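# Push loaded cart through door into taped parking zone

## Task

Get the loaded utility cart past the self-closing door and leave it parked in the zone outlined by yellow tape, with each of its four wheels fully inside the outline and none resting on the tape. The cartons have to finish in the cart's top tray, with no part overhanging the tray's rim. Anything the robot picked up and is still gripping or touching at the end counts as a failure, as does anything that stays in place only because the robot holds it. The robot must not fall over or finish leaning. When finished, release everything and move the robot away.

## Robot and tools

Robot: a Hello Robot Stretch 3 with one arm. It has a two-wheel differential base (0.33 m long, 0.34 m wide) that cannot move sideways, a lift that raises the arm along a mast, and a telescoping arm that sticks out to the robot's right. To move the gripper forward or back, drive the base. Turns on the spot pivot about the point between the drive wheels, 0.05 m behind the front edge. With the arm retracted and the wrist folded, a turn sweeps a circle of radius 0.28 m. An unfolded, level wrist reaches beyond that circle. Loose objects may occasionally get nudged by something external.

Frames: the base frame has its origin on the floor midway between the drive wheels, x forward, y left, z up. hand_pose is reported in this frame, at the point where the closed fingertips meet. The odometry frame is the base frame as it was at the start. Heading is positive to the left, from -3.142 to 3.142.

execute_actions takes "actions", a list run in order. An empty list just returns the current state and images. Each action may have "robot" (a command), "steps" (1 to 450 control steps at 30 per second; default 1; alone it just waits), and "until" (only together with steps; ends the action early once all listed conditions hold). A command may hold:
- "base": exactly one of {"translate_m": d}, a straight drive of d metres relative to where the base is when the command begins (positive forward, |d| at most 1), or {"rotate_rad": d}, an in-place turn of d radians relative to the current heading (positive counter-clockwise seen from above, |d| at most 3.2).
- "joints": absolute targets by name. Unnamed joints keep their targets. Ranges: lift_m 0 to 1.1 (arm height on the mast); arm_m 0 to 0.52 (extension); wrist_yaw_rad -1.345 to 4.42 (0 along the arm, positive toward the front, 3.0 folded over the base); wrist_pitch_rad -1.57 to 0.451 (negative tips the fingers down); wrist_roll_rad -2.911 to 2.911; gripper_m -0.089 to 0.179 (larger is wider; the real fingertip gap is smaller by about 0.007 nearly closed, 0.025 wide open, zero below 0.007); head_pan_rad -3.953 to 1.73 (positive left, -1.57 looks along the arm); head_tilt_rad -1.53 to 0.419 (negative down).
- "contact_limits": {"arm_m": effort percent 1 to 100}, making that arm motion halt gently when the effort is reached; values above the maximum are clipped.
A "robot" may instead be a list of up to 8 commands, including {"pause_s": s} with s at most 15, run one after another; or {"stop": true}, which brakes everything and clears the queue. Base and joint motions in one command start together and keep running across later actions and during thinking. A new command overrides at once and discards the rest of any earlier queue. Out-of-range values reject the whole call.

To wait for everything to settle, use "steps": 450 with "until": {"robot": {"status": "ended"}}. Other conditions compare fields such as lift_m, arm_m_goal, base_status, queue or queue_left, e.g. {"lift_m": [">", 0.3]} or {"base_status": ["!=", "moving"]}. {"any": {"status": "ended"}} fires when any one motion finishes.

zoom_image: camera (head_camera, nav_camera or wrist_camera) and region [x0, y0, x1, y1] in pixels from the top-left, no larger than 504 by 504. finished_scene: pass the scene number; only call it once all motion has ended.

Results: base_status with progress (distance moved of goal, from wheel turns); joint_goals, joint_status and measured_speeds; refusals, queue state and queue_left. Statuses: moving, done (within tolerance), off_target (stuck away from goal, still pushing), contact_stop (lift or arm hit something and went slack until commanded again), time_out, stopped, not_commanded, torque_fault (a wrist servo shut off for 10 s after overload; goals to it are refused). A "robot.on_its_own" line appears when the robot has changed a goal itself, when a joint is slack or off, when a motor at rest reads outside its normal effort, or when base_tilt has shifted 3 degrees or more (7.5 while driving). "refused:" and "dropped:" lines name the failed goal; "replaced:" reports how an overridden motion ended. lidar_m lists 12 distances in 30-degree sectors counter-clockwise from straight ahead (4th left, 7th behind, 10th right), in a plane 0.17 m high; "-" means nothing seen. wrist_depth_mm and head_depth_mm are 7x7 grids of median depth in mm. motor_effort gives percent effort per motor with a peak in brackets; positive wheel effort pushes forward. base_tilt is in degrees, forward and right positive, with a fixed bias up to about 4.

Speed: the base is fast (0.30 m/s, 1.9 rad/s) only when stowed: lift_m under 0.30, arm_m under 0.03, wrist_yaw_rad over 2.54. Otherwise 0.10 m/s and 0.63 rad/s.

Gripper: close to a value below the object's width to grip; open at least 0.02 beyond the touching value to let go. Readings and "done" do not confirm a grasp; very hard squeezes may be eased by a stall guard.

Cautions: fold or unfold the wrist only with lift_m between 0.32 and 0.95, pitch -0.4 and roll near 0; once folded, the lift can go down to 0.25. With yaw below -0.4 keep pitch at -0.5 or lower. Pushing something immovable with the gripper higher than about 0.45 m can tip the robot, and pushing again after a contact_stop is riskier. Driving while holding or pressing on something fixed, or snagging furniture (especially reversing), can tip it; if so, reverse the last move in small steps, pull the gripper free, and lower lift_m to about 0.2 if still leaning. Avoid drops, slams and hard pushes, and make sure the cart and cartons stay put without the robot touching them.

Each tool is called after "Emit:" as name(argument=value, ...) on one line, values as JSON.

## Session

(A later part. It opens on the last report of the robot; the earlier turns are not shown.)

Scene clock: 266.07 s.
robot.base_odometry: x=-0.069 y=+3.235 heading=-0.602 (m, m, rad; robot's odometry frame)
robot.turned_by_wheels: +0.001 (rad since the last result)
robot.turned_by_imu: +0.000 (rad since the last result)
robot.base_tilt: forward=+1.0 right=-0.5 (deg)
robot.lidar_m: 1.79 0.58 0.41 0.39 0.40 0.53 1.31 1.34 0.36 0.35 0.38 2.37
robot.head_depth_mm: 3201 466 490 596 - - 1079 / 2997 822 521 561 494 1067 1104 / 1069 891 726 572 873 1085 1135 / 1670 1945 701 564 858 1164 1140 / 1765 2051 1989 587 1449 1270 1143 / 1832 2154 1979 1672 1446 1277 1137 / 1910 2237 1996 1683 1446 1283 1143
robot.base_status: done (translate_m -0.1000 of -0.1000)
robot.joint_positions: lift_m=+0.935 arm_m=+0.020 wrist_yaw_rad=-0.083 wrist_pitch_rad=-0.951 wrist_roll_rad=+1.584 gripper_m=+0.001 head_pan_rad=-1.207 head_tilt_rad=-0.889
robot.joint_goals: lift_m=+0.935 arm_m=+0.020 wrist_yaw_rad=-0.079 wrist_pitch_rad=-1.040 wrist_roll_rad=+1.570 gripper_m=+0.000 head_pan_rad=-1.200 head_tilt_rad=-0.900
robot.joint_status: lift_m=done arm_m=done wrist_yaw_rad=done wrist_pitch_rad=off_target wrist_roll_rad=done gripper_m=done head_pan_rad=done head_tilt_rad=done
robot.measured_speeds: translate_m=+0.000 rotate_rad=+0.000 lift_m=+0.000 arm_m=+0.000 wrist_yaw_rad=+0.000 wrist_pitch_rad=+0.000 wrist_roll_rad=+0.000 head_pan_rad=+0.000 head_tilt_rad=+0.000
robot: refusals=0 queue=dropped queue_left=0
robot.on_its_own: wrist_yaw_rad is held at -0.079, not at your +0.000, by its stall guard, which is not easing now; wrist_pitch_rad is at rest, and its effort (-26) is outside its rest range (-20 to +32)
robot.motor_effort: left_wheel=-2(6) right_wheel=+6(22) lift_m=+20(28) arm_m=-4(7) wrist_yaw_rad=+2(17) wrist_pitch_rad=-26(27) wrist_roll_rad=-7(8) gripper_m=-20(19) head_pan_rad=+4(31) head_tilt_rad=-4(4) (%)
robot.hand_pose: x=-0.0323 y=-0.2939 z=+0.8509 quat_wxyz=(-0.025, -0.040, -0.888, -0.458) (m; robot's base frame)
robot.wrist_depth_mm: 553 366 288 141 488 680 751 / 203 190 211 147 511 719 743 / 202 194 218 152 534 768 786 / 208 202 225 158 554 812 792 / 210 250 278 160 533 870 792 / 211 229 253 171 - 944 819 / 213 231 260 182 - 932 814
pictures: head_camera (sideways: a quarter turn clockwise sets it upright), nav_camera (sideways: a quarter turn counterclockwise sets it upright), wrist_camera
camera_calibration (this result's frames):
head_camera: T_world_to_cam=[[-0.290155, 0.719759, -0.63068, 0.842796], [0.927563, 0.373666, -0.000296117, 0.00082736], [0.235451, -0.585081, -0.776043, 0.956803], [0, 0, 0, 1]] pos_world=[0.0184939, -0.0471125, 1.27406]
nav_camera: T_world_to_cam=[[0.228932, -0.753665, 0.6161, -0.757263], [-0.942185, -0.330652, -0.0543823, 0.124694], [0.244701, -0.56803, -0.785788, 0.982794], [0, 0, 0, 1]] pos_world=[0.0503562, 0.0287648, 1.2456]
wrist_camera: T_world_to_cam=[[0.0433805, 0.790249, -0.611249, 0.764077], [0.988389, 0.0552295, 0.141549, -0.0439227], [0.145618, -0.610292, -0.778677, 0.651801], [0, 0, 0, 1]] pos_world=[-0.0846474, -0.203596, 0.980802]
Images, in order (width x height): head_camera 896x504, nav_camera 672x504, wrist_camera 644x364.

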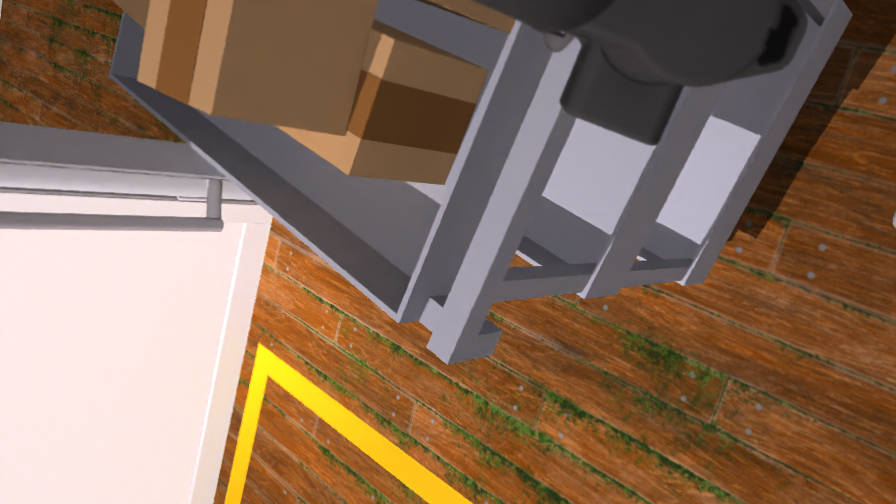

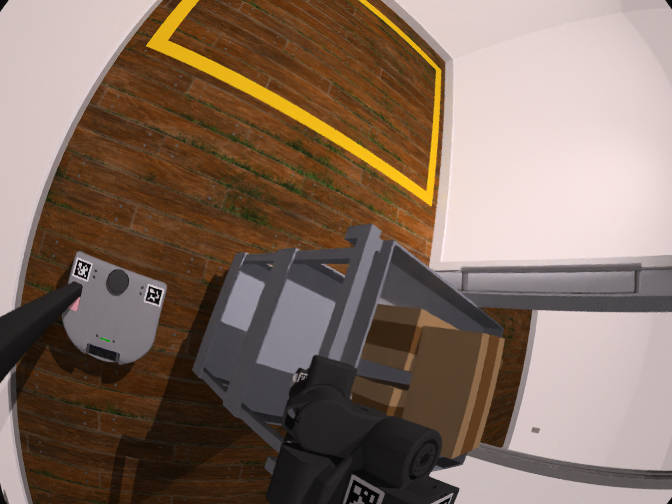

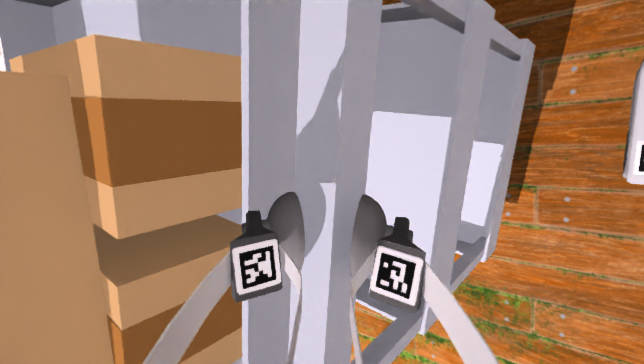

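Emit:
execute_actions(actions=[{"robot":{"base":{"translate_m":0.35},"joints":{"wrist_yaw_rad":-0.4,"wrist_pitch_rad":-0.97,"arm_m":0.08,"head_pan_rad":-1.6}},"steps":300,"until":{"robot":{"status":"ended"}}}])

Scene clock: 274.83 s.
robot.base_odometry: x=+0.220 y=+3.037 heading=-0.602 (m, m, rad; robot's odometry frame)
robot.turned_by_wheels: +0.000 (rad since the last result)
robot.turned_by_imu: -0.076 (rad since the last result)
robot.base_tilt: forward=+1.1 right=-0.6 (deg)
robot.lidar_m: 2.14 0.69 0.46 0.42 0.43 0.54 1.17 0.36 0.36 0.40 1.73 2.18
robot.head_depth_mm: 3154 497 - - - 808 1100 / 2913 517 - - - 1070 1100 / 706 779 - - 872 1142 1132 / 841 973 693 597 1033 1234 1133 / 1089 1329 1407 1594 1450 1266 1136 / 1460 1747 1934 1682 1453 1275 1133 / 1504 1747 1928 1675 1459 1281 1139
robot.base_status: done (translate_m +0.3500 of +0.3500)
robot.joint_positions: lift_m=+0.935 arm_m=+0.080 wrist_yaw_rad=-0.550 wrist_pitch_rad=-0.956 wrist_roll_rad=+1.598 gripper_m=+0.001 head_pan_rad=-1.593 head_tilt_rad=-0.889
robot.joint_goals: lift_m=+0.935 arm_m=+0.080 wrist_yaw_rad=-0.545 wrist_pitch_rad=-0.970 wrist_roll_rad=+1.570 gripper_m=+0.000 head_pan_rad=-1.600 head_tilt_rad=-0.900
robot.joint_status: lift_m=done arm_m=done wrist_yaw_rad=off_target wrist_pitch_rad=done wrist_roll_rad=done gripper_m=done head_pan_rad=done head_tilt_rad=done
robot.measured_speeds: translate_m=+0.000 rotate_rad=+0.000 lift_m=+0.000 arm_m=+0.000 wrist_yaw_rad=+0.000 wrist_pitch_rad=+0.000 wrist_roll_rad=+0.000 head_pan_rad=+0.000 head_tilt_rad=+0.000
robot: refusals=0 queue=dropped queue_left=0
robot.on_its_own: wrist_yaw_rad is held at -0.545, not at your -0.400, by its stall guard, which is not easing now
robot.motor_effort: left_wheel=-1(5) right_wheel=+3(26) lift_m=+18(20) arm_m=+1(6) wrist_yaw_rad=+4(28) wrist_pitch_rad=-4(25) wrist_roll_rad=-12(18) gripper_m=-17(21) head_pan_rad=-4(35) head_tilt_rad=-4(4) (%)
robot.hand_pose: x=-0.0883 y=-0.3338 z=+0.8504 quat_wxyz=(-0.136, -0.247, -0.853, -0.440) (m; robot's base frame)
robot.wrist_depth_mm: 181 167 200 161 132 460 745 / 185 173 207 169 485 700 751 / 190 183 213 146 497 757 778 / 198 192 224 151 527 841 773 / 202 232 264 151 533 894 796 / 207 224 253 165 - 955 791 / 212 231 243 180 - 960 825
pictures: head_camera (sideways: a quarter turn clockwise sets it upright), nav_camera (sideways: a quarter turn counterclockwise sets it upright), wrist_camera
camera_calibration (this result's frames):
head_camera: T_world_to_cam=[[0.00237988, 0.776065, -0.630648, 0.840971], [0.999994, -0.00330658, -0.000295349, 0.000384528], [-0.0023145, -0.630644, -0.776069, 0.958287], [0, 0, 0, 1]] pos_world=[-0.000167978, -0.0483094, 1.27405]
nav_camera: T_world_to_cam=[[-0.0718655, -0.784408, 0.616068, -0.755387], [-0.997334, 0.0486626, -0.0543812, 0.125029], [0.0126775, -0.618334, -0.785813, 0.984242], [0, 0, 0, 1]] pos_world=[0.0579321, 0.00997507, 1.2456]
wrist_camera: T_world_to_cam=[[0.40788, 0.681652, -0.60744, 0.79042], [0.901636, -0.405513, 0.15037, -0.155232], [-0.143825, -0.609023, -0.780003, 0.611229], [0, 0, 0, 1]] pos_world=[-0.0945237, -0.229488, 0.980236]
Images, in order (width x height): head_camera 896x504, nav_camera 672x504, wrist_camera 644x364.

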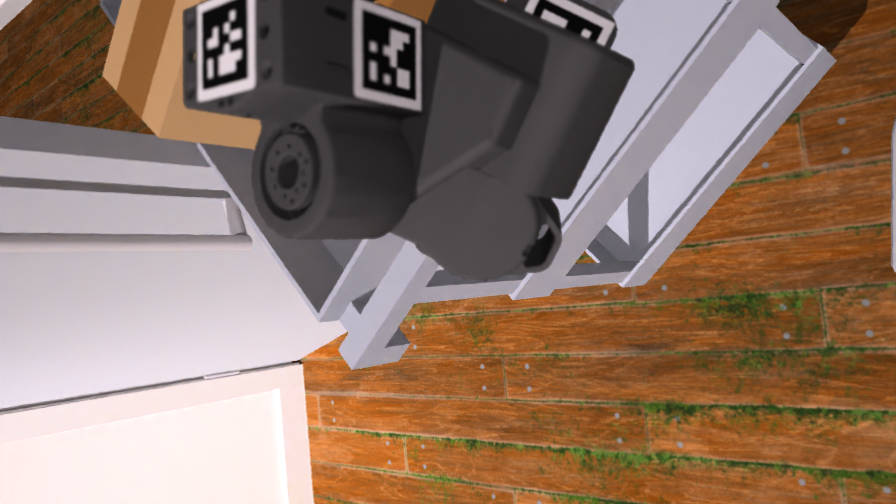

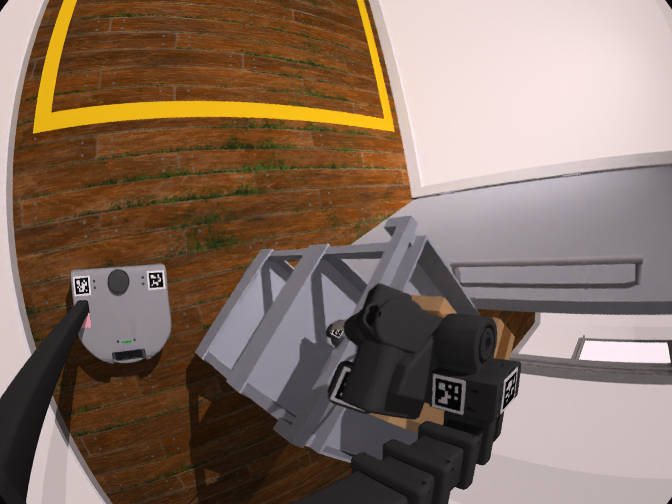

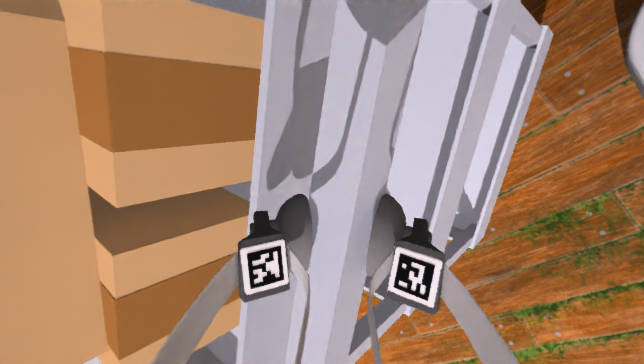

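Emit:
execute_actions(actions=[{"robot":{"base":{"translate_m":0.3},"joints":{"wrist_yaw_rad":-0.9,"arm_m":0.14,"head_pan_rad":-1.9}},"steps":300,"until":{"robot":{"status":"ended"}}}])

Scene clock: 282.43 s.
robot.base_odometry: x=+0.467 y=+2.867 heading=-0.602 (m, m, rad; robot's odometry frame)
robot.turned_by_wheels: +0.000 (rad since the last result)
robot.turned_by_imu: -0.028 (rad since the last result)
robot.base_tilt: forward=+0.9 right=-0.7 (deg)
robot.lidar_m: 1.85 0.78 0.50 0.46 0.47 0.58 1.20 0.46 0.48 0.64 1.68 2.02
robot.head_depth_mm: 605 582 - - - 1138 1126 / 1811 604 - - 966 1184 1132 / 1748 - 637 1039 1227 1248 1154 / 1671 - 658 - 1370 1277 1138 / 1577 - - - 1452 1273 1133 / 1541 1657 - 1611 1447 1270 1145 / 1478 1655 1877 1643 1440 1274 1141
robot.base_status: done (translate_m +0.3000 of +0.3000)
robot.joint_positions: lift_m=+0.935 arm_m=+0.140 wrist_yaw_rad=-0.903 wrist_pitch_rad=-0.972 wrist_roll_rad=+1.576 gripper_m=+0.000 head_pan_rad=-1.893 head_tilt_rad=-0.889
robot.joint_goals: lift_m=+0.935 arm_m=+0.140 wrist_yaw_rad=-0.900 wrist_pitch_rad=-0.970 wrist_roll_rad=+1.570 gripper_m=+0.000 head_pan_rad=-1.900 head_tilt_rad=-0.900
robot.joint_status: lift_m=done arm_m=done wrist_yaw_rad=done wrist_pitch_rad=done wrist_roll_rad=done gripper_m=done head_pan_rad=done head_tilt_rad=done
robot.measured_speeds: translate_m=+0.000 rotate_rad=+0.000 lift_m=+0.000 arm_m=+0.000 wrist_yaw_rad=+0.000 wrist_pitch_rad=+0.000 wrist_roll_rad=+0.000 head_pan_rad=+0.000 head_tilt_rad=+0.000
robot: refusals=0 queue=done queue_left=0
robot.motor_effort: left_wheel=+0(5) right_wheel=-2(20) lift_m=+18(18) arm_m=+1(8) wrist_yaw_rad=+3(27) wrist_pitch_rad=+1(27) wrist_roll_rad=-3(13) gripper_m=-3(16) head_pan_rad=-3(32) head_tilt_rad=-4(4) (%)
robot.hand_pose: x=-0.1190 y=-0.3616 z=+0.8484 quat_wxyz=(-0.206, -0.387, -0.795, -0.420) (m; robot's base frame)
robot.wrist_depth_mm: 240 237 277 614 549 802 762 / 259 248 291 625 752 846 775 / 280 286 304 643 831 875 760 / 276 298 327 671 883 891 762 / 291 305 344 - - 921 800 / - 386 349 - - 951 811 / - 342 - - - 957 824
pictures: head_camera (sideways: a quarter turn clockwise sets it upright), nav_camera (sideways: a quarter turn counterclockwise sets it upright), wrist_camera
camera_calibration (this result's frames):
head_camera: T_world_to_cam=[[0.23174, 0.740845, -0.630432, 0.839291], [0.954327, -0.298765, -0.000290067, 0.000656226], [-0.188566, -0.601571, -0.776244, 0.959651], [0, 0, 0, 1]] pos_world=[-0.014166, -0.0442902, 1.27404]
nav_camera: T_world_to_cam=[[-0.300585, -0.72827, 0.61585, -0.753707], [-0.938372, 0.341322, -0.0543738, 0.12466], [-0.170604, -0.59424, -0.785985, 0.985584], [0, 0, 0, 1]] pos_world=[0.0585694, -0.00577786, 1.2456]
wrist_camera: T_world_to_cam=[[0.612468, 0.521299, -0.594248, 0.775887], [0.717103, -0.682727, 0.140173, -0.252058], [-0.332637, -0.511988, -0.791973, 0.611019], [0, 0, 0, 1]] pos_world=[-0.0912065, -0.263722, 0.980312]
Images, in order (width x height): head_camera 896x504, nav_camera 672x504, wrist_camera 644x364.

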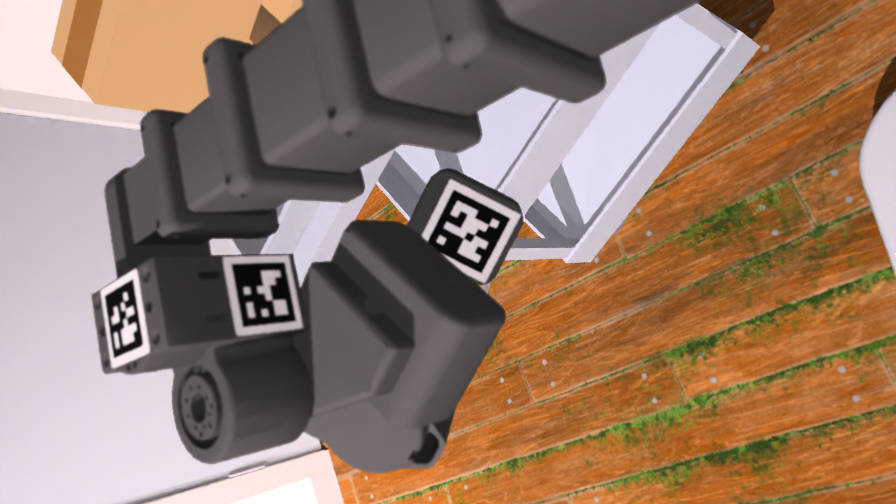

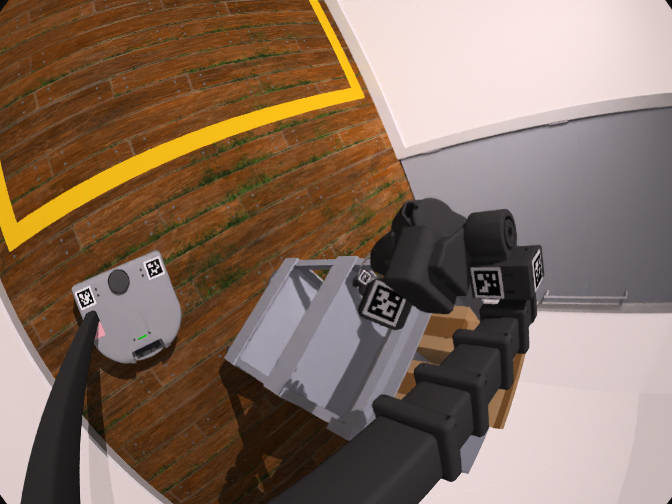

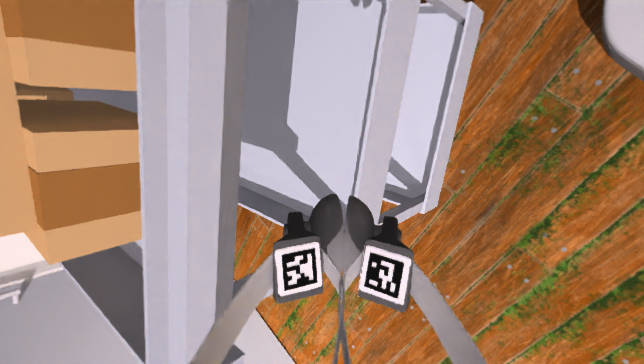

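Emit:
execute_actions(actions=[{"robot":[{"joints":{"lift_m":1.0,"arm_m":0.0}},{"joints":{"wrist_yaw_rad":2.0,"wrist_pitch_rad":-0.3,"gripper_m":0.16,"head_pan_rad":-0.1,"head_tilt_rad":-0.9},"base":{"translate_m":0.1}},{"base":{"rotate_rad":-1.47}},{"base":{"translate_m":0.5}},{"base":{"rotate_rad":-1.67}},{"joints":{"lift_m":0.785,"arm_m":0.1}}],"steps":450,"until":{"robot":{"status":"ended"}}},{"steps":450,"until":{"robot":{"status":"ended"}}}])

Scene clock: 315.07 s.
robot.base_odometry: x=+0.310 y=+2.372 heading=+2.542 (m, m, rad; robot's odometry frame)
robot.turned_by_wheels: -3.140 (rad since the last result)
robot.turned_by_imu: -3.153 (rad since the last result)
robot.base_tilt: forward=+1.0 right=-0.6 (deg)
robot.lidar_m: 0.35 0.34 1.24 1.15 1.17 1.49 1.76 1.56 1.05 0.97 0.99 0.48
robot.head_depth_mm: 1870 2011 656 1621 1467 1244 1113 / 1943 2215 715 789 1158 1272 1133 / 1902 612 607 582 946 1231 1135 / 1806 520 585 566 891 1162 1137 / 1778 491 536 571 858 884 1116 / 1754 479 524 601 494 1206 1132 / 1759 706 662 631 1369 1268 1135
robot.base_status: done (rotate_rad -1.6699 of -1.6700)
robot.joint_positions: lift_m=+0.785 arm_m=+0.100 wrist_yaw_rad=+1.997 wrist_pitch_rad=-0.322 wrist_roll_rad=+1.574 gripper_m=+0.160 head_pan_rad=-0.107 head_tilt_rad=-0.889
robot.joint_goals: lift_m=+0.785 arm_m=+0.100 wrist_yaw_rad=+2.000 wrist_pitch_rad=-0.300 wrist_roll_rad=+1.570 gripper_m=+0.160 head_pan_rad=-0.100 head_tilt_rad=-0.900
robot.joint_status: lift_m=done arm_m=done wrist_yaw_rad=done wrist_pitch_rad=done wrist_roll_rad=done gripper_m=done head_pan_rad=done head_tilt_rad=done
robot.measured_speeds: translate_m=+0.000 rotate_rad=+0.000 lift_m=+0.000 arm_m=+0.000 wrist_yaw_rad=+0.000 wrist_pitch_rad=+0.000 wrist_roll_rad=+0.000 head_pan_rad=+0.000 head_tilt_rad=+0.000
robot: refusals=0 queue=done queue_left=0
robot.motor_effort: left_wheel=+1(5) right_wheel=-3(8) lift_m=+12(26) arm_m=+2(4) wrist_yaw_rad=+2(4) wrist_pitch_rad=+7(7) wrist_roll_rad=-2(3) gripper_m=+1(92) head_pan_rad=+4(41) head_tilt_rad=-4(6) (%)
robot.hand_pose: x=+0.1929 y=-0.1473 z=+0.8200 quat_wxyz=(+0.134, +0.830, -0.535, -0.088) (m; robot's base frame)
robot.wrist_depth_mm: - - 409 - 725 451 694 / - 441 413 990 770 464 692 / - 441 430 - 782 479 691 / - 438 437 - 778 488 701 / - - 453 - 728 492 674 / - - - 443 - - 796 / - - - - - - 914
pictures: head_camera (sideways: a quarter turn clockwise sets it upright), nav_camera (sideways: a quarter turn counterclockwise sets it upright), wrist_camera
camera_calibration (this result's frames):
head_camera: T_world_to_cam=[[-0.773251, 0.0681006, -0.630432, 0.845421], [0.0879655, 0.996123, -0.000290066, 0.00594104], [0.627969, -0.0556806, -0.776244, 0.95467], [0, 0, 0, 1]] pos_world=[0.0536975, -0.0103351, 1.27404]
nav_camera: T_world_to_cam=[[0.775676, -0.138043, 0.61585, -0.760272], [-0.132949, -0.98963, -0.0543738, 0.119747], [0.616969, -0.0396998, -0.785985, 0.980779], [0, 0, 0, 1]] pos_world=[0.000533893, 0.0524923, 1.2456]
wrist_camera: T_world_to_cam=[[-0.241134, -0.145326, -0.959549, 0.822213], [-0.585614, 0.810221, 0.024455, 0.240704], [0.773893, 0.567823, -0.280477, 0.328234], [0, 0, 0, 1]] pos_world=[0.0852058, -0.261913, 0.875129]
Images, in order (width x height): head_camera 896x504, nav_camera 672x504, wrist_camera 644x364.

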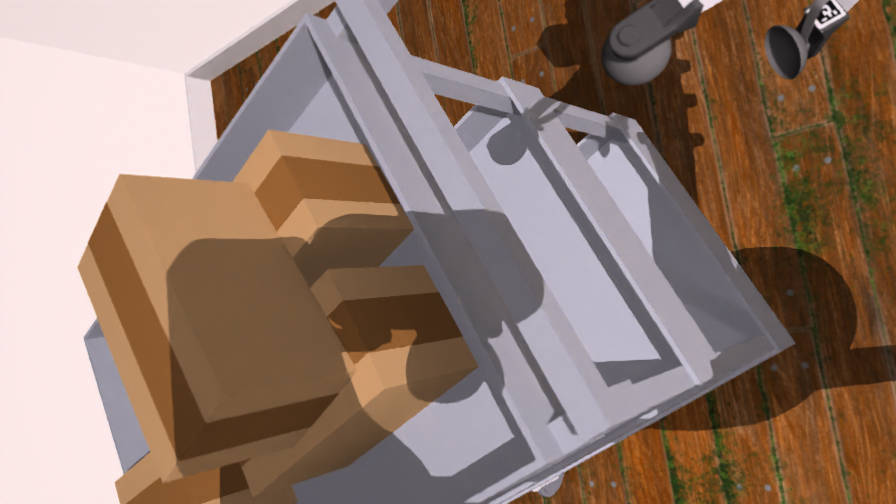

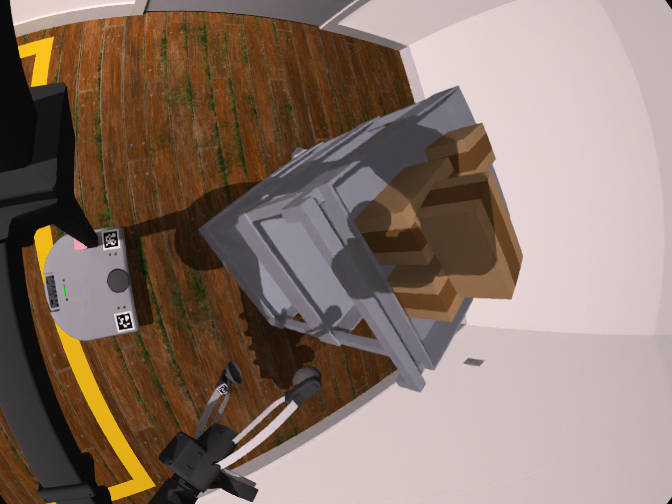

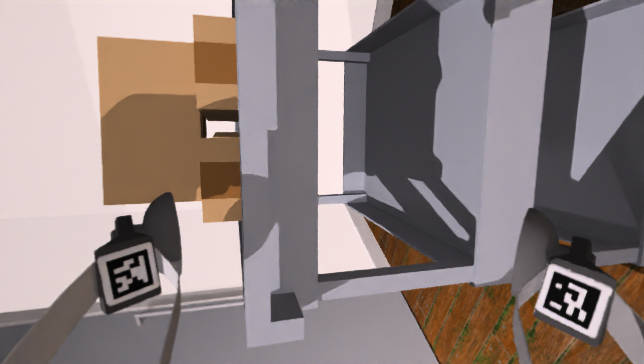

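Emit:
execute_actions(actions=[{"robot":[{"joints":{"arm_m":0.04},"base":{"translate_m":0.185}},{"joints":{"gripper_m":-0.01}},{"base":{"translate_m":-0.6}}],"steps":450,"until":{"robot":{"status":"ended"}}}])

Scene clock: 331.67 s.
robot.base_odometry: x=+0.652 y=+2.138 heading=+2.542 (m, m, rad; robot's odometry frame)
robot.turned_by_wheels: +0.000 (rad since the last result)
robot.turned_by_imu: -0.005 (rad since the last result)
robot.base_tilt: forward=+1.0 right=-0.5 (deg)
robot.lidar_m: 0.26 0.26 1.20 1.11 1.13 1.43 1.35 1.37 1.10 1.02 0.37 0.27
robot.head_depth_mm: 1974 773 416 474 515 727 - / 2301 464 413 472 505 432 1100 / 2309 854 401 466 519 705 1079 / 2263 689 399 457 511 505 1083 / 2211 735 446 486 526 494 1036 / 2212 860 728 632 547 486 1127 / 2169 2378 1982 1610 536 453 1142
robot.base_status: done (translate_m -0.6000 of -0.6000)
robot.joint_positions: lift_m=+0.785 arm_m=+0.040 wrist_yaw_rad=+1.993 wrist_pitch_rad=-0.234 wrist_roll_rad=+1.585 gripper_m=-0.009 head_pan_rad=-0.107 head_tilt_rad=-0.889
robot.joint_goals: lift_m=+0.785 arm_m=+0.040 wrist_yaw_rad=+2.000 wrist_pitch_rad=-0.300 wrist_roll_rad=+1.570 gripper_m=-0.010 head_pan_rad=-0.100 head_tilt_rad=-0.900
robot.joint_status: lift_m=done arm_m=done wrist_yaw_rad=done wrist_pitch_rad=done wrist_roll_rad=done gripper_m=done head_pan_rad=done head_tilt_rad=done
robot.measured_speeds: translate_m=+0.000 rotate_rad=+0.000 lift_m=+0.000 arm_m=+0.000 wrist_yaw_rad=+0.000 wrist_pitch_rad=+0.000 wrist_roll_rad=+0.000 head_pan_rad=+0.000 head_tilt_rad=+0.000
robot: refusals=0 queue=done queue_left=0
robot.motor_effort: left_wheel=+1(4) right_wheel=-7(25) lift_m=+13(12) arm_m=+1(3) wrist_yaw_rad=+5(12) wrist_pitch_rad=-19(19) wrist_roll_rad=-7(7) gripper_m=-22(100) head_pan_rad=+4(4) head_tilt_rad=-4(4) (%)
robot.hand_pose: x=+0.2008 y=-0.0850 z=+0.8410 quat_wxyz=(+0.095, +0.833, -0.540, -0.069) (m; robot's base frame)
robot.wrist_depth_mm: 234 237 208 104 160 528 422 / - 252 262 114 179 585 426 / - 272 269 125 199 581 429 / - 294 295 138 226 560 426 / - - - 154 - - 426 / - - - 185 - 376 373 / - - - 227 - - 927
pictures: head_camera (sideways: a quarter turn clockwise sets it upright), nav_camera (sideways: a quarter turn counterclockwise sets it upright), wrist_camera
camera_calibration (this result's frames):
head_camera: T_world_to_cam=[[-0.773252, 0.0680907, -0.630432, 0.845421], [0.0879528, 0.996125, -0.000290066, 0.00594112], [0.627969, -0.0556726, -0.776244, 0.95467], [0, 0, 0, 1]] pos_world=[0.0536976, -0.0103345, 1.27404]
nav_camera: T_world_to_cam=[[0.775678, -0.138033, 0.61585, -0.760272], [-0.132936, -0.989632, -0.0543738, 0.119747], [0.61697, -0.0396919, -0.785985, 0.980779], [0, 0, 0, 1]] pos_world=[0.000533223, 0.0524922, 1.2456]
wrist_camera: T_world_to_cam=[[-0.168458, -0.0997744, -0.980646, 0.860377], [-0.58139, 0.813445, 0.0171101, 0.199912], [0.795994, 0.57302, -0.195039, 0.216762], [0, 0, 0, 1]] pos_world=[0.0886233, -0.200983, 0.882581]
Images, in order (width x height): head_camera 896x504, nav_camera 672x504, wrist_camera 644x364.

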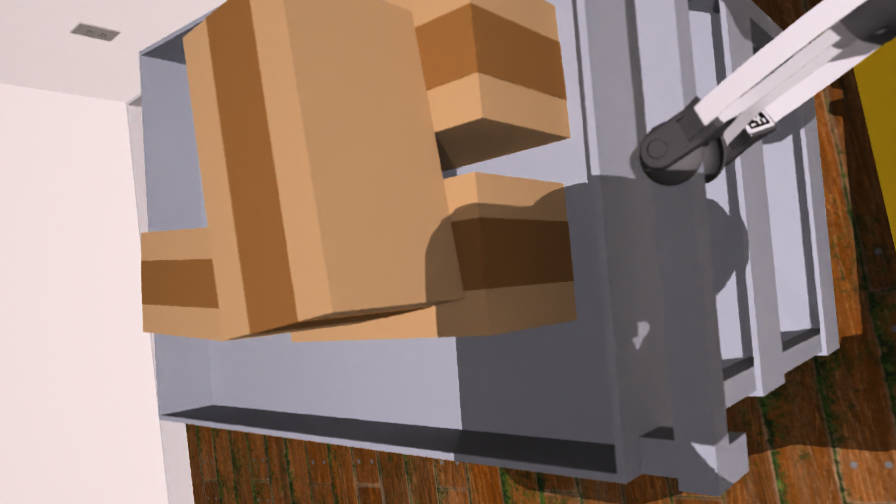

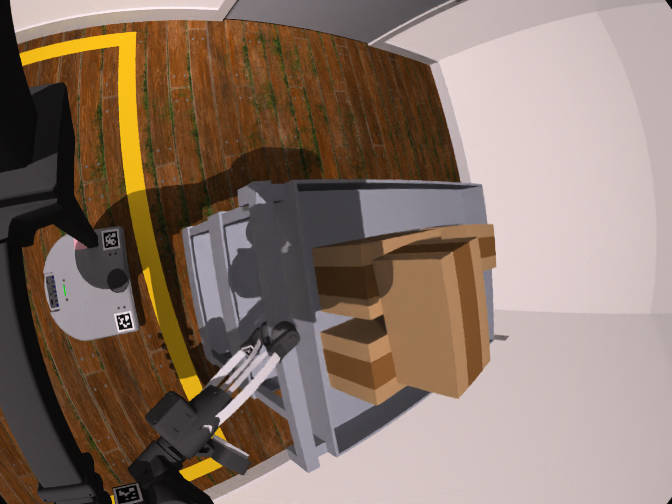

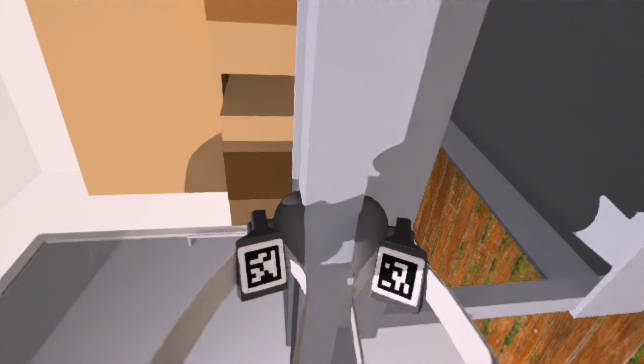

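Emit:
execute_actions(actions=[{"robot":[{"base":{"translate_m":-0.95},"joints":{"head_pan_rad":0.5,"head_tilt_rad":-1.0}}],"steps":450,"until":{"robot":{"status":"ended"}}}])

Scene clock: 345.33 s.
robot.base_odometry: x=+1.437 y=+1.602 heading=+2.542 (m, m, rad; robot's odometry frame)
robot.turned_by_wheels: +0.000 (rad since the last result)
robot.turned_by_imu: -0.004 (rad since the last result)
robot.base_tilt: forward=+1.1 right=-0.4 (deg)
robot.lidar_m: 1.16 1.62 1.08 1.00 0.67 0.45 0.42 0.42 0.53 1.12 1.14 1.20
robot.head_depth_mm: 2516 2045 1703 1533 1365 1226 1112 / 2454 2061 1762 1537 1353 1225 1115 / 2476 2085 1754 1545 1365 1229 1116 / 2352 2072 1769 1546 1369 1230 1128 / 1958 2033 1775 1553 1376 1232 1130 / 1641 1832 1775 1552 1371 1231 1119 / 1412 1542 1684 1547 1382 1228 1123
robot.base_status: done (translate_m -0.9500 of -0.9500)
robot.joint_positions: lift_m=+0.785 arm_m=+0.040 wrist_yaw_rad=+1.997 wrist_pitch_rad=-0.312 wrist_roll_rad=+1.572 gripper_m=-0.010 head_pan_rad=+0.493 head_tilt_rad=-0.988
robot.joint_goals: lift_m=+0.785 arm_m=+0.040 wrist_yaw_rad=+2.000 wrist_pitch_rad=-0.300 wrist_roll_rad=+1.570 gripper_m=-0.010 head_pan_rad=+0.500 head_tilt_rad=-1.000
robot.joint_status: lift_m=done arm_m=done wrist_yaw_rad=done wrist_pitch_rad=done wrist_roll_rad=done gripper_m=done head_pan_rad=done head_tilt_rad=done
robot.measured_speeds: translate_m=+0.000 rotate_rad=+0.000 lift_m=+0.000 arm_m=+0.000 wrist_yaw_rad=+0.000 wrist_pitch_rad=+0.000 wrist_roll_rad=+0.000 head_pan_rad=+0.000 head_tilt_rad=+0.000
robot: refusals=0 queue=done queue_left=0
robot.motor_effort: left_wheel=+2(3) right_wheel=-3(19) lift_m=+14(14) arm_m=+1(1) wrist_yaw_rad=+1(8) wrist_pitch_rad=+4(27) wrist_roll_rad=-1(6) gripper_m=-7(21) head_pan_rad=+3(37) head_tilt_rad=-5(13) (%)
robot.hand_pose: x=+0.1939 y=-0.0872 z=+0.8221 quat_wxyz=(+0.131, +0.830, -0.535, -0.085) (m; robot's base frame)
robot.wrist_depth_mm: - - - - - - 835 / - - - - - - 864 / - - - - - - 852 / - - - - - - 842 / - - - - - - 836 / - - - - - - 857 / - - - - - - 879
pictures: head_camera (sideways: a quarter turn clockwise sets it upright), nav_camera (sideways: a quarter turn counterclockwise sets it upright), wrist_camera
camera_calibration (this result's frames):
head_camera: T_world_to_cam=[[-0.727954, -0.407902, -0.551089, 0.741773], [-0.489738, 0.871868, 0.00157803, 0.00703307], [0.479833, 0.271038, -0.834445, 1.03124], [0, 0, 0, 1]] pos_world=[0.0485968, 0.0169334, 1.26929]
nav_camera: T_world_to_cam=[[0.768138, 0.350842, 0.535605, -0.655683], [0.444404, -0.894344, -0.0515125, 0.112493], [0.460943, 0.277594, -0.842896, 1.05572], [0, 0, 0, 1]] pos_world=[-0.032963, 0.0375878, 1.24684]
wrist_camera: T_world_to_cam=[[-0.23225, -0.143145, -0.962065, 0.833764], [-0.585699, 0.810261, 0.0208339, 0.195498], [0.776542, 0.568319, -0.272022, 0.28654], [0, 0, 0, 1]] pos_world=[0.0856342, -0.201902, 0.876007]
Images, in order (width x height): head_camera 896x504, nav_camera 672x504, wrist_camera 644x364.

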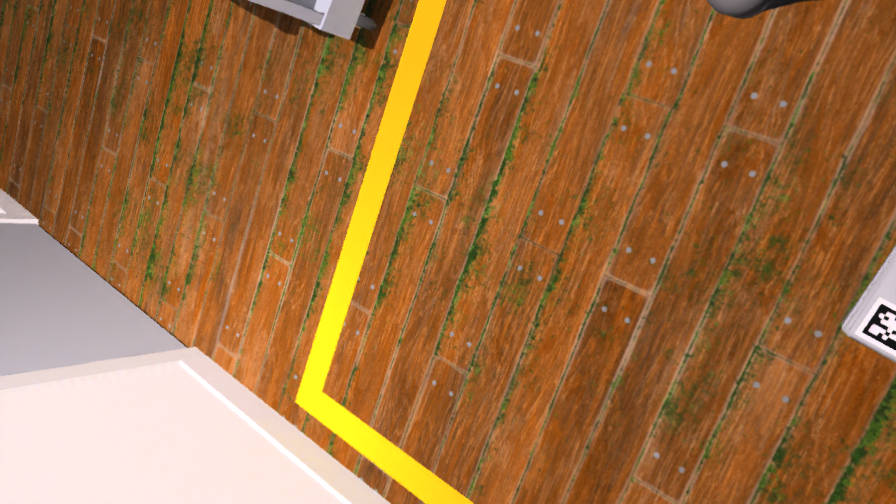

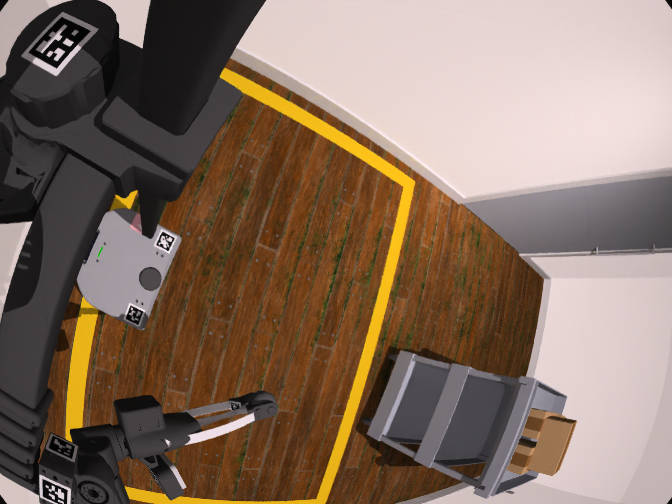

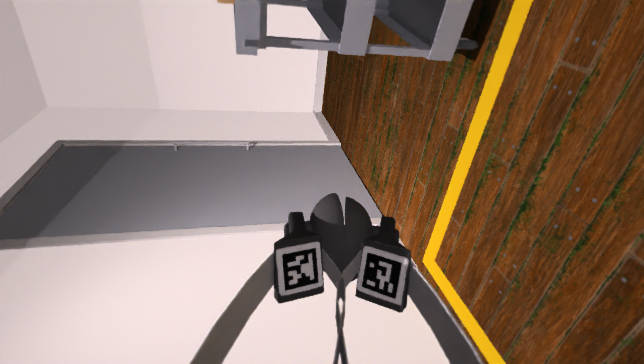

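Emit:
execute_actions(actions=[{"robot":[{"base":{"translate_m":0.75},"joints":{"head_pan_rad":-0.1,"head_tilt_rad":-0.9,"gripper_m":0.16,"wrist_pitch_rad":-0.15,"wrist_yaw_rad":1.75,"lift_m":0.75}}],"steps":450,"until":{"robot":{"status":"ended"}}}])

Scene clock: 357.60 s.
robot.base_odometry: x=+0.817 y=+2.025 heading=+2.542 (m, m, rad; robot's odometry frame)
robot.turned_by_wheels: +0.000 (rad since the last result)
robot.turned_by_imu: -0.001 (rad since the last result)
robot.base_tilt: forward=+1.1 right=-0.4 (deg)
robot.lidar_m: 0.42 0.43 1.17 1.09 1.10 1.24 1.16 1.17 1.12 1.04 1.05 0.43
robot.head_depth_mm: 2013 550 594 579 914 1215 1112 / 2349 516 575 556 920 1173 1128 / 2359 505 581 554 918 1171 1124 / 2306 503 567 569 916 1181 1134 / 2333 839 698 581 900 1180 1134 / 2314 918 700 565 1356 1275 1143 / 2344 2375 1936 1622 1435 1276 1133
robot.base_status: done (translate_m +0.7500 of +0.7500)
robot.joint_positions: lift_m=+0.750 arm_m=+0.040 wrist_yaw_rad=+1.753 wrist_pitch_rad=-0.174 wrist_roll_rad=+1.572 gripper_m=+0.160 head_pan_rad=-0.093 head_tilt_rad=-0.902
robot.joint_goals: lift_m=+0.750 arm_m=+0.040 wrist_yaw_rad=+1.750 wrist_pitch_rad=-0.150 wrist_roll_rad=+1.570 gripper_m=+0.160 head_pan_rad=-0.100 head_tilt_rad=-0.900
robot.joint_status: lift_m=done arm_m=done wrist_yaw_rad=done wrist_pitch_rad=done wrist_roll_rad=done gripper_m=done head_pan_rad=done head_tilt_rad=done
robot.measured_speeds: translate_m=+0.000 rotate_rad=+0.000 lift_m=+0.000 arm_m=+0.000 wrist_yaw_rad=+0.000 wrist_pitch_rad=+0.000 wrist_roll_rad=+0.000 head_pan_rad=+0.000 head_tilt_rad=+0.000
robot: refusals=0 queue=done queue_left=0
robot.motor_effort: left_wheel=+2(5) right_wheel=-3(4) lift_m=+12(13) arm_m=+1(1) wrist_yaw_rad=-2(5) wrist_pitch_rad=+7(7) wrist_roll_rad=-1(1) gripper_m=+0(91) head_pan_rad=-4(38) head_tilt_rad=+1(10) (%)
robot.hand_pose: x=+0.2226 y=-0.1398 z=+0.8206 quat_wxyz=(+0.067, +0.766, -0.637, -0.056) (m; robot's base frame)
robot.wrist_depth_mm: - - - 295 881 587 417 / - 410 373 315 917 594 356 / - 424 422 335 978 592 375 / - - 441 363 925 584 399 / - - - 392 - 606 657 / - - - 426 483 488 840 / - - - 426 - - 956
pictures: head_camera (sideways: a quarter turn clockwise sets it upright), nav_camera (sideways: a quarter turn counterclockwise sets it upright), wrist_camera
camera_calibration (this result's frames):
head_camera: T_world_to_cam=[[-0.782187, 0.0578753, -0.62035, 0.83234], [0.0738252, 0.997271, -0.0000446433, 0.00570778], [0.618655, -0.0458324, -0.784325, 0.965234], [0, 0, 0, 1]] pos_world=[0.0534769, -0.00962514, 1.2734]
nav_camera: T_world_to_cam=[[0.785415, -0.127758, 0.605641, -0.747031], [-0.119595, -0.991352, -0.0540278, 0.119214], [0.607306, -0.0299977, -0.793901, 0.991131], [0, 0, 0, 1]] pos_world=[-0.000933526, 0.0524754, 1.24573]
wrist_camera: T_world_to_cam=[[-0.127211, -0.0585178, -0.990148, 0.843018], [-0.374376, 0.927253, -0.00670201, 0.246852], [0.91851, 0.369835, -0.139864, 0.125883], [0, 0, 0, 1]] pos_world=[0.0840313, -0.226118, 0.853974]
Images, in order (width x height): head_camera 896x504, nav_camera 672x504, wrist_camera 644x364.

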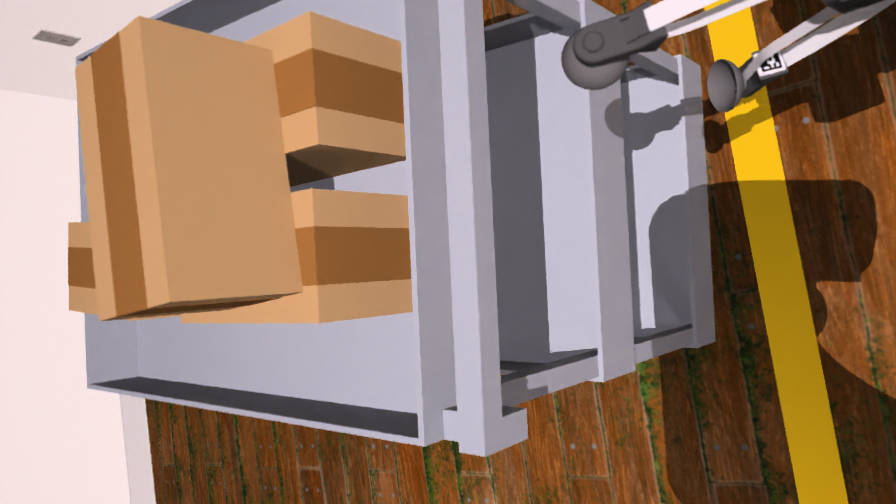

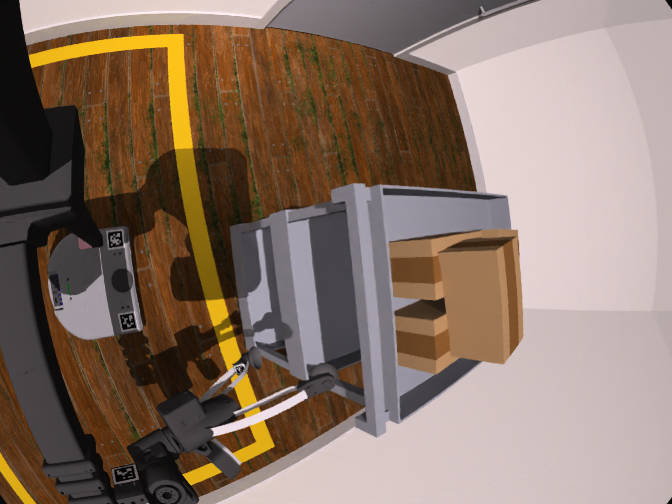

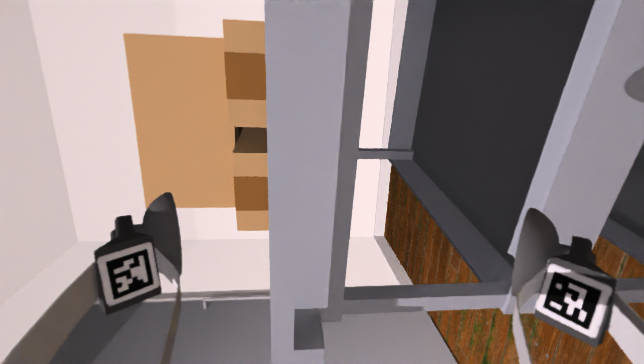

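Emit:
execute_actions(actions=[{"robot":[{"joints":{"arm_m":0.0,"lift_m":0.745},"base":{"translate_m":0.165}},{"joints":{"gripper_m":-0.02}},{"base":{"translate_m":-0.15}}],"steps":450,"until":{"robot":{"status":"ended"}}}])

Scene clock: 369.90 s.
robot.base_odometry: x=+0.805 y=+2.033 heading=+2.542 (m, m, rad; robot's odometry frame)
robot.turned_by_wheels: +0.000 (rad since the last result)
robot.turned_by_imu: -0.002 (rad since the last result)
robot.base_tilt: forward=+1.1 right=-0.6 (deg)
robot.lidar_m: 0.26 0.28 1.17 1.09 1.10 1.26 1.17 1.18 1.12 1.04 0.34 0.27
robot.head_depth_mm: 2069 452 403 467 496 428 - / 2511 453 404 475 530 715 1076 / 2497 671 400 465 509 718 1084 / 2457 674 405 468 509 725 1084 / 2408 855 735 610 540 729 1102 / 2370 2362 1807 599 515 664 1134 / 2328 2396 1966 1659 1414 1229 1134
robot.base_status: done (translate_m -0.1500 of -0.1500)
robot.joint_positions: lift_m=+0.745 arm_m=+0.003 wrist_yaw_rad=+1.739 wrist_pitch_rad=-0.072 wrist_roll_rad=+1.572 gripper_m=-0.016 head_pan_rad=-0.093 head_tilt_rad=-0.902
robot.joint_goals: lift_m=+0.745 arm_m=+0.000 wrist_yaw_rad=+1.750 wrist_pitch_rad=-0.150 wrist_roll_rad=+1.570 gripper_m=-0.017 head_pan_rad=-0.100 head_tilt_rad=-0.900
robot.joint_status: lift_m=done arm_m=done wrist_yaw_rad=done wrist_pitch_rad=done wrist_roll_rad=done gripper_m=done head_pan_rad=done head_tilt_rad=done
robot.measured_speeds: translate_m=+0.000 rotate_rad=+0.000 lift_m=+0.000 arm_m=+0.000 wrist_yaw_rad=+0.000 wrist_pitch_rad=+0.000 wrist_roll_rad=+0.000 head_pan_rad=+0.000 head_tilt_rad=+0.000
robot: refusals=0 queue=done queue_left=0
robot.on_its_own: wrist_pitch_rad is at rest, and its effort (-22) is outside its rest range (-20 to +32)
robot.motor_effort: left_wheel=+0(6) right_wheel=-4(24) lift_m=+13(13) arm_m=-2(2) wrist_yaw_rad=+8(9) wrist_pitch_rad=-22(22) wrist_roll_rad=-1(1) gripper_m=-26(100) head_pan_rad=-3(4) head_tilt_rad=+1(2) (%)
robot.hand_pose: x=+0.2289 y=-0.1056 z=+0.8414 quat_wxyz=(+0.028, +0.763, -0.645, -0.024) (m; robot's base frame)
robot.wrist_depth_mm: - 240 200 86 138 142 485 / - 251 246 92 150 154 480 / - 267 264 99 162 597 471 / - 281 279 107 175 617 472 / - - 298 117 189 - 473 / - - - 132 220 - 443 / - - - 147 239 - 989
pictures: head_camera (sideways: a quarter turn clockwise sets it upright), nav_camera (sideways: a quarter turn counterclockwise sets it upright), wrist_camera
camera_calibration (this result's frames):
head_camera: T_world_to_cam=[[-0.782125, 0.0579015, -0.620425, 0.832436], [0.0738655, 0.997268, -0.00004645, 0.00570989], [0.618727, -0.0458644, -0.784266, 0.965156], [0, 0, 0, 1]] pos_world=[0.0534792, -0.00962731, 1.2734]
nav_camera: T_world_to_cam=[[0.785352, -0.127785, 0.605717, -0.747129], [-0.11963, -0.991347, -0.0540303, 0.119218], [0.60738, -0.0300292, -0.793844, 0.991056], [0, 0, 0, 1]] pos_world=[-0.000926087, 0.0524752, 1.24573]
wrist_camera: T_world_to_cam=[[-0.0274546, -0.039602, -0.998838, 0.852832], [-0.359226, 0.932857, -0.027112, 0.231955], [0.932847, 0.358064, -0.0398373, 0.0217254], [0, 0, 0, 1]] pos_world=[0.0864719, -0.190386, 0.858996]
Images, in order (width x height): head_camera 896x504, nav_camera 672x504, wrist_camera 644x364.

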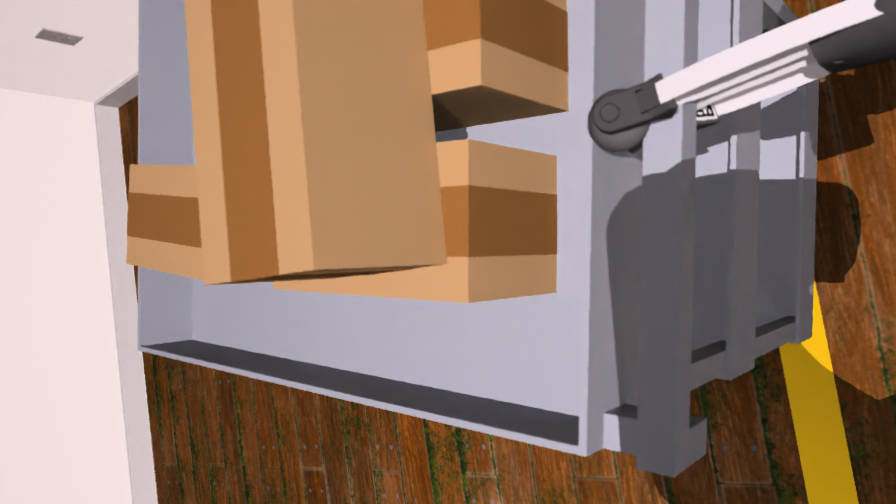

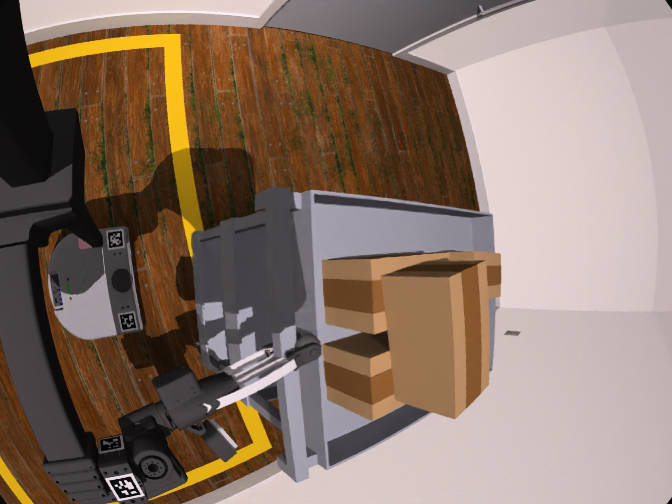

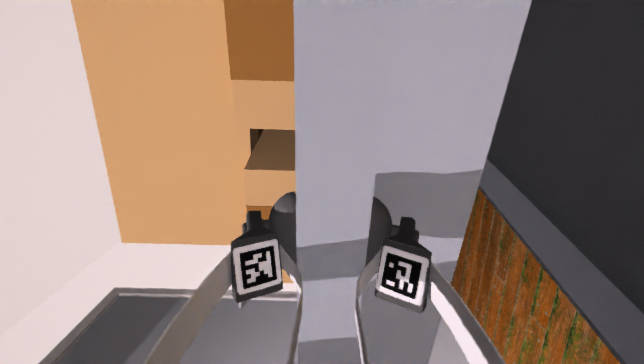

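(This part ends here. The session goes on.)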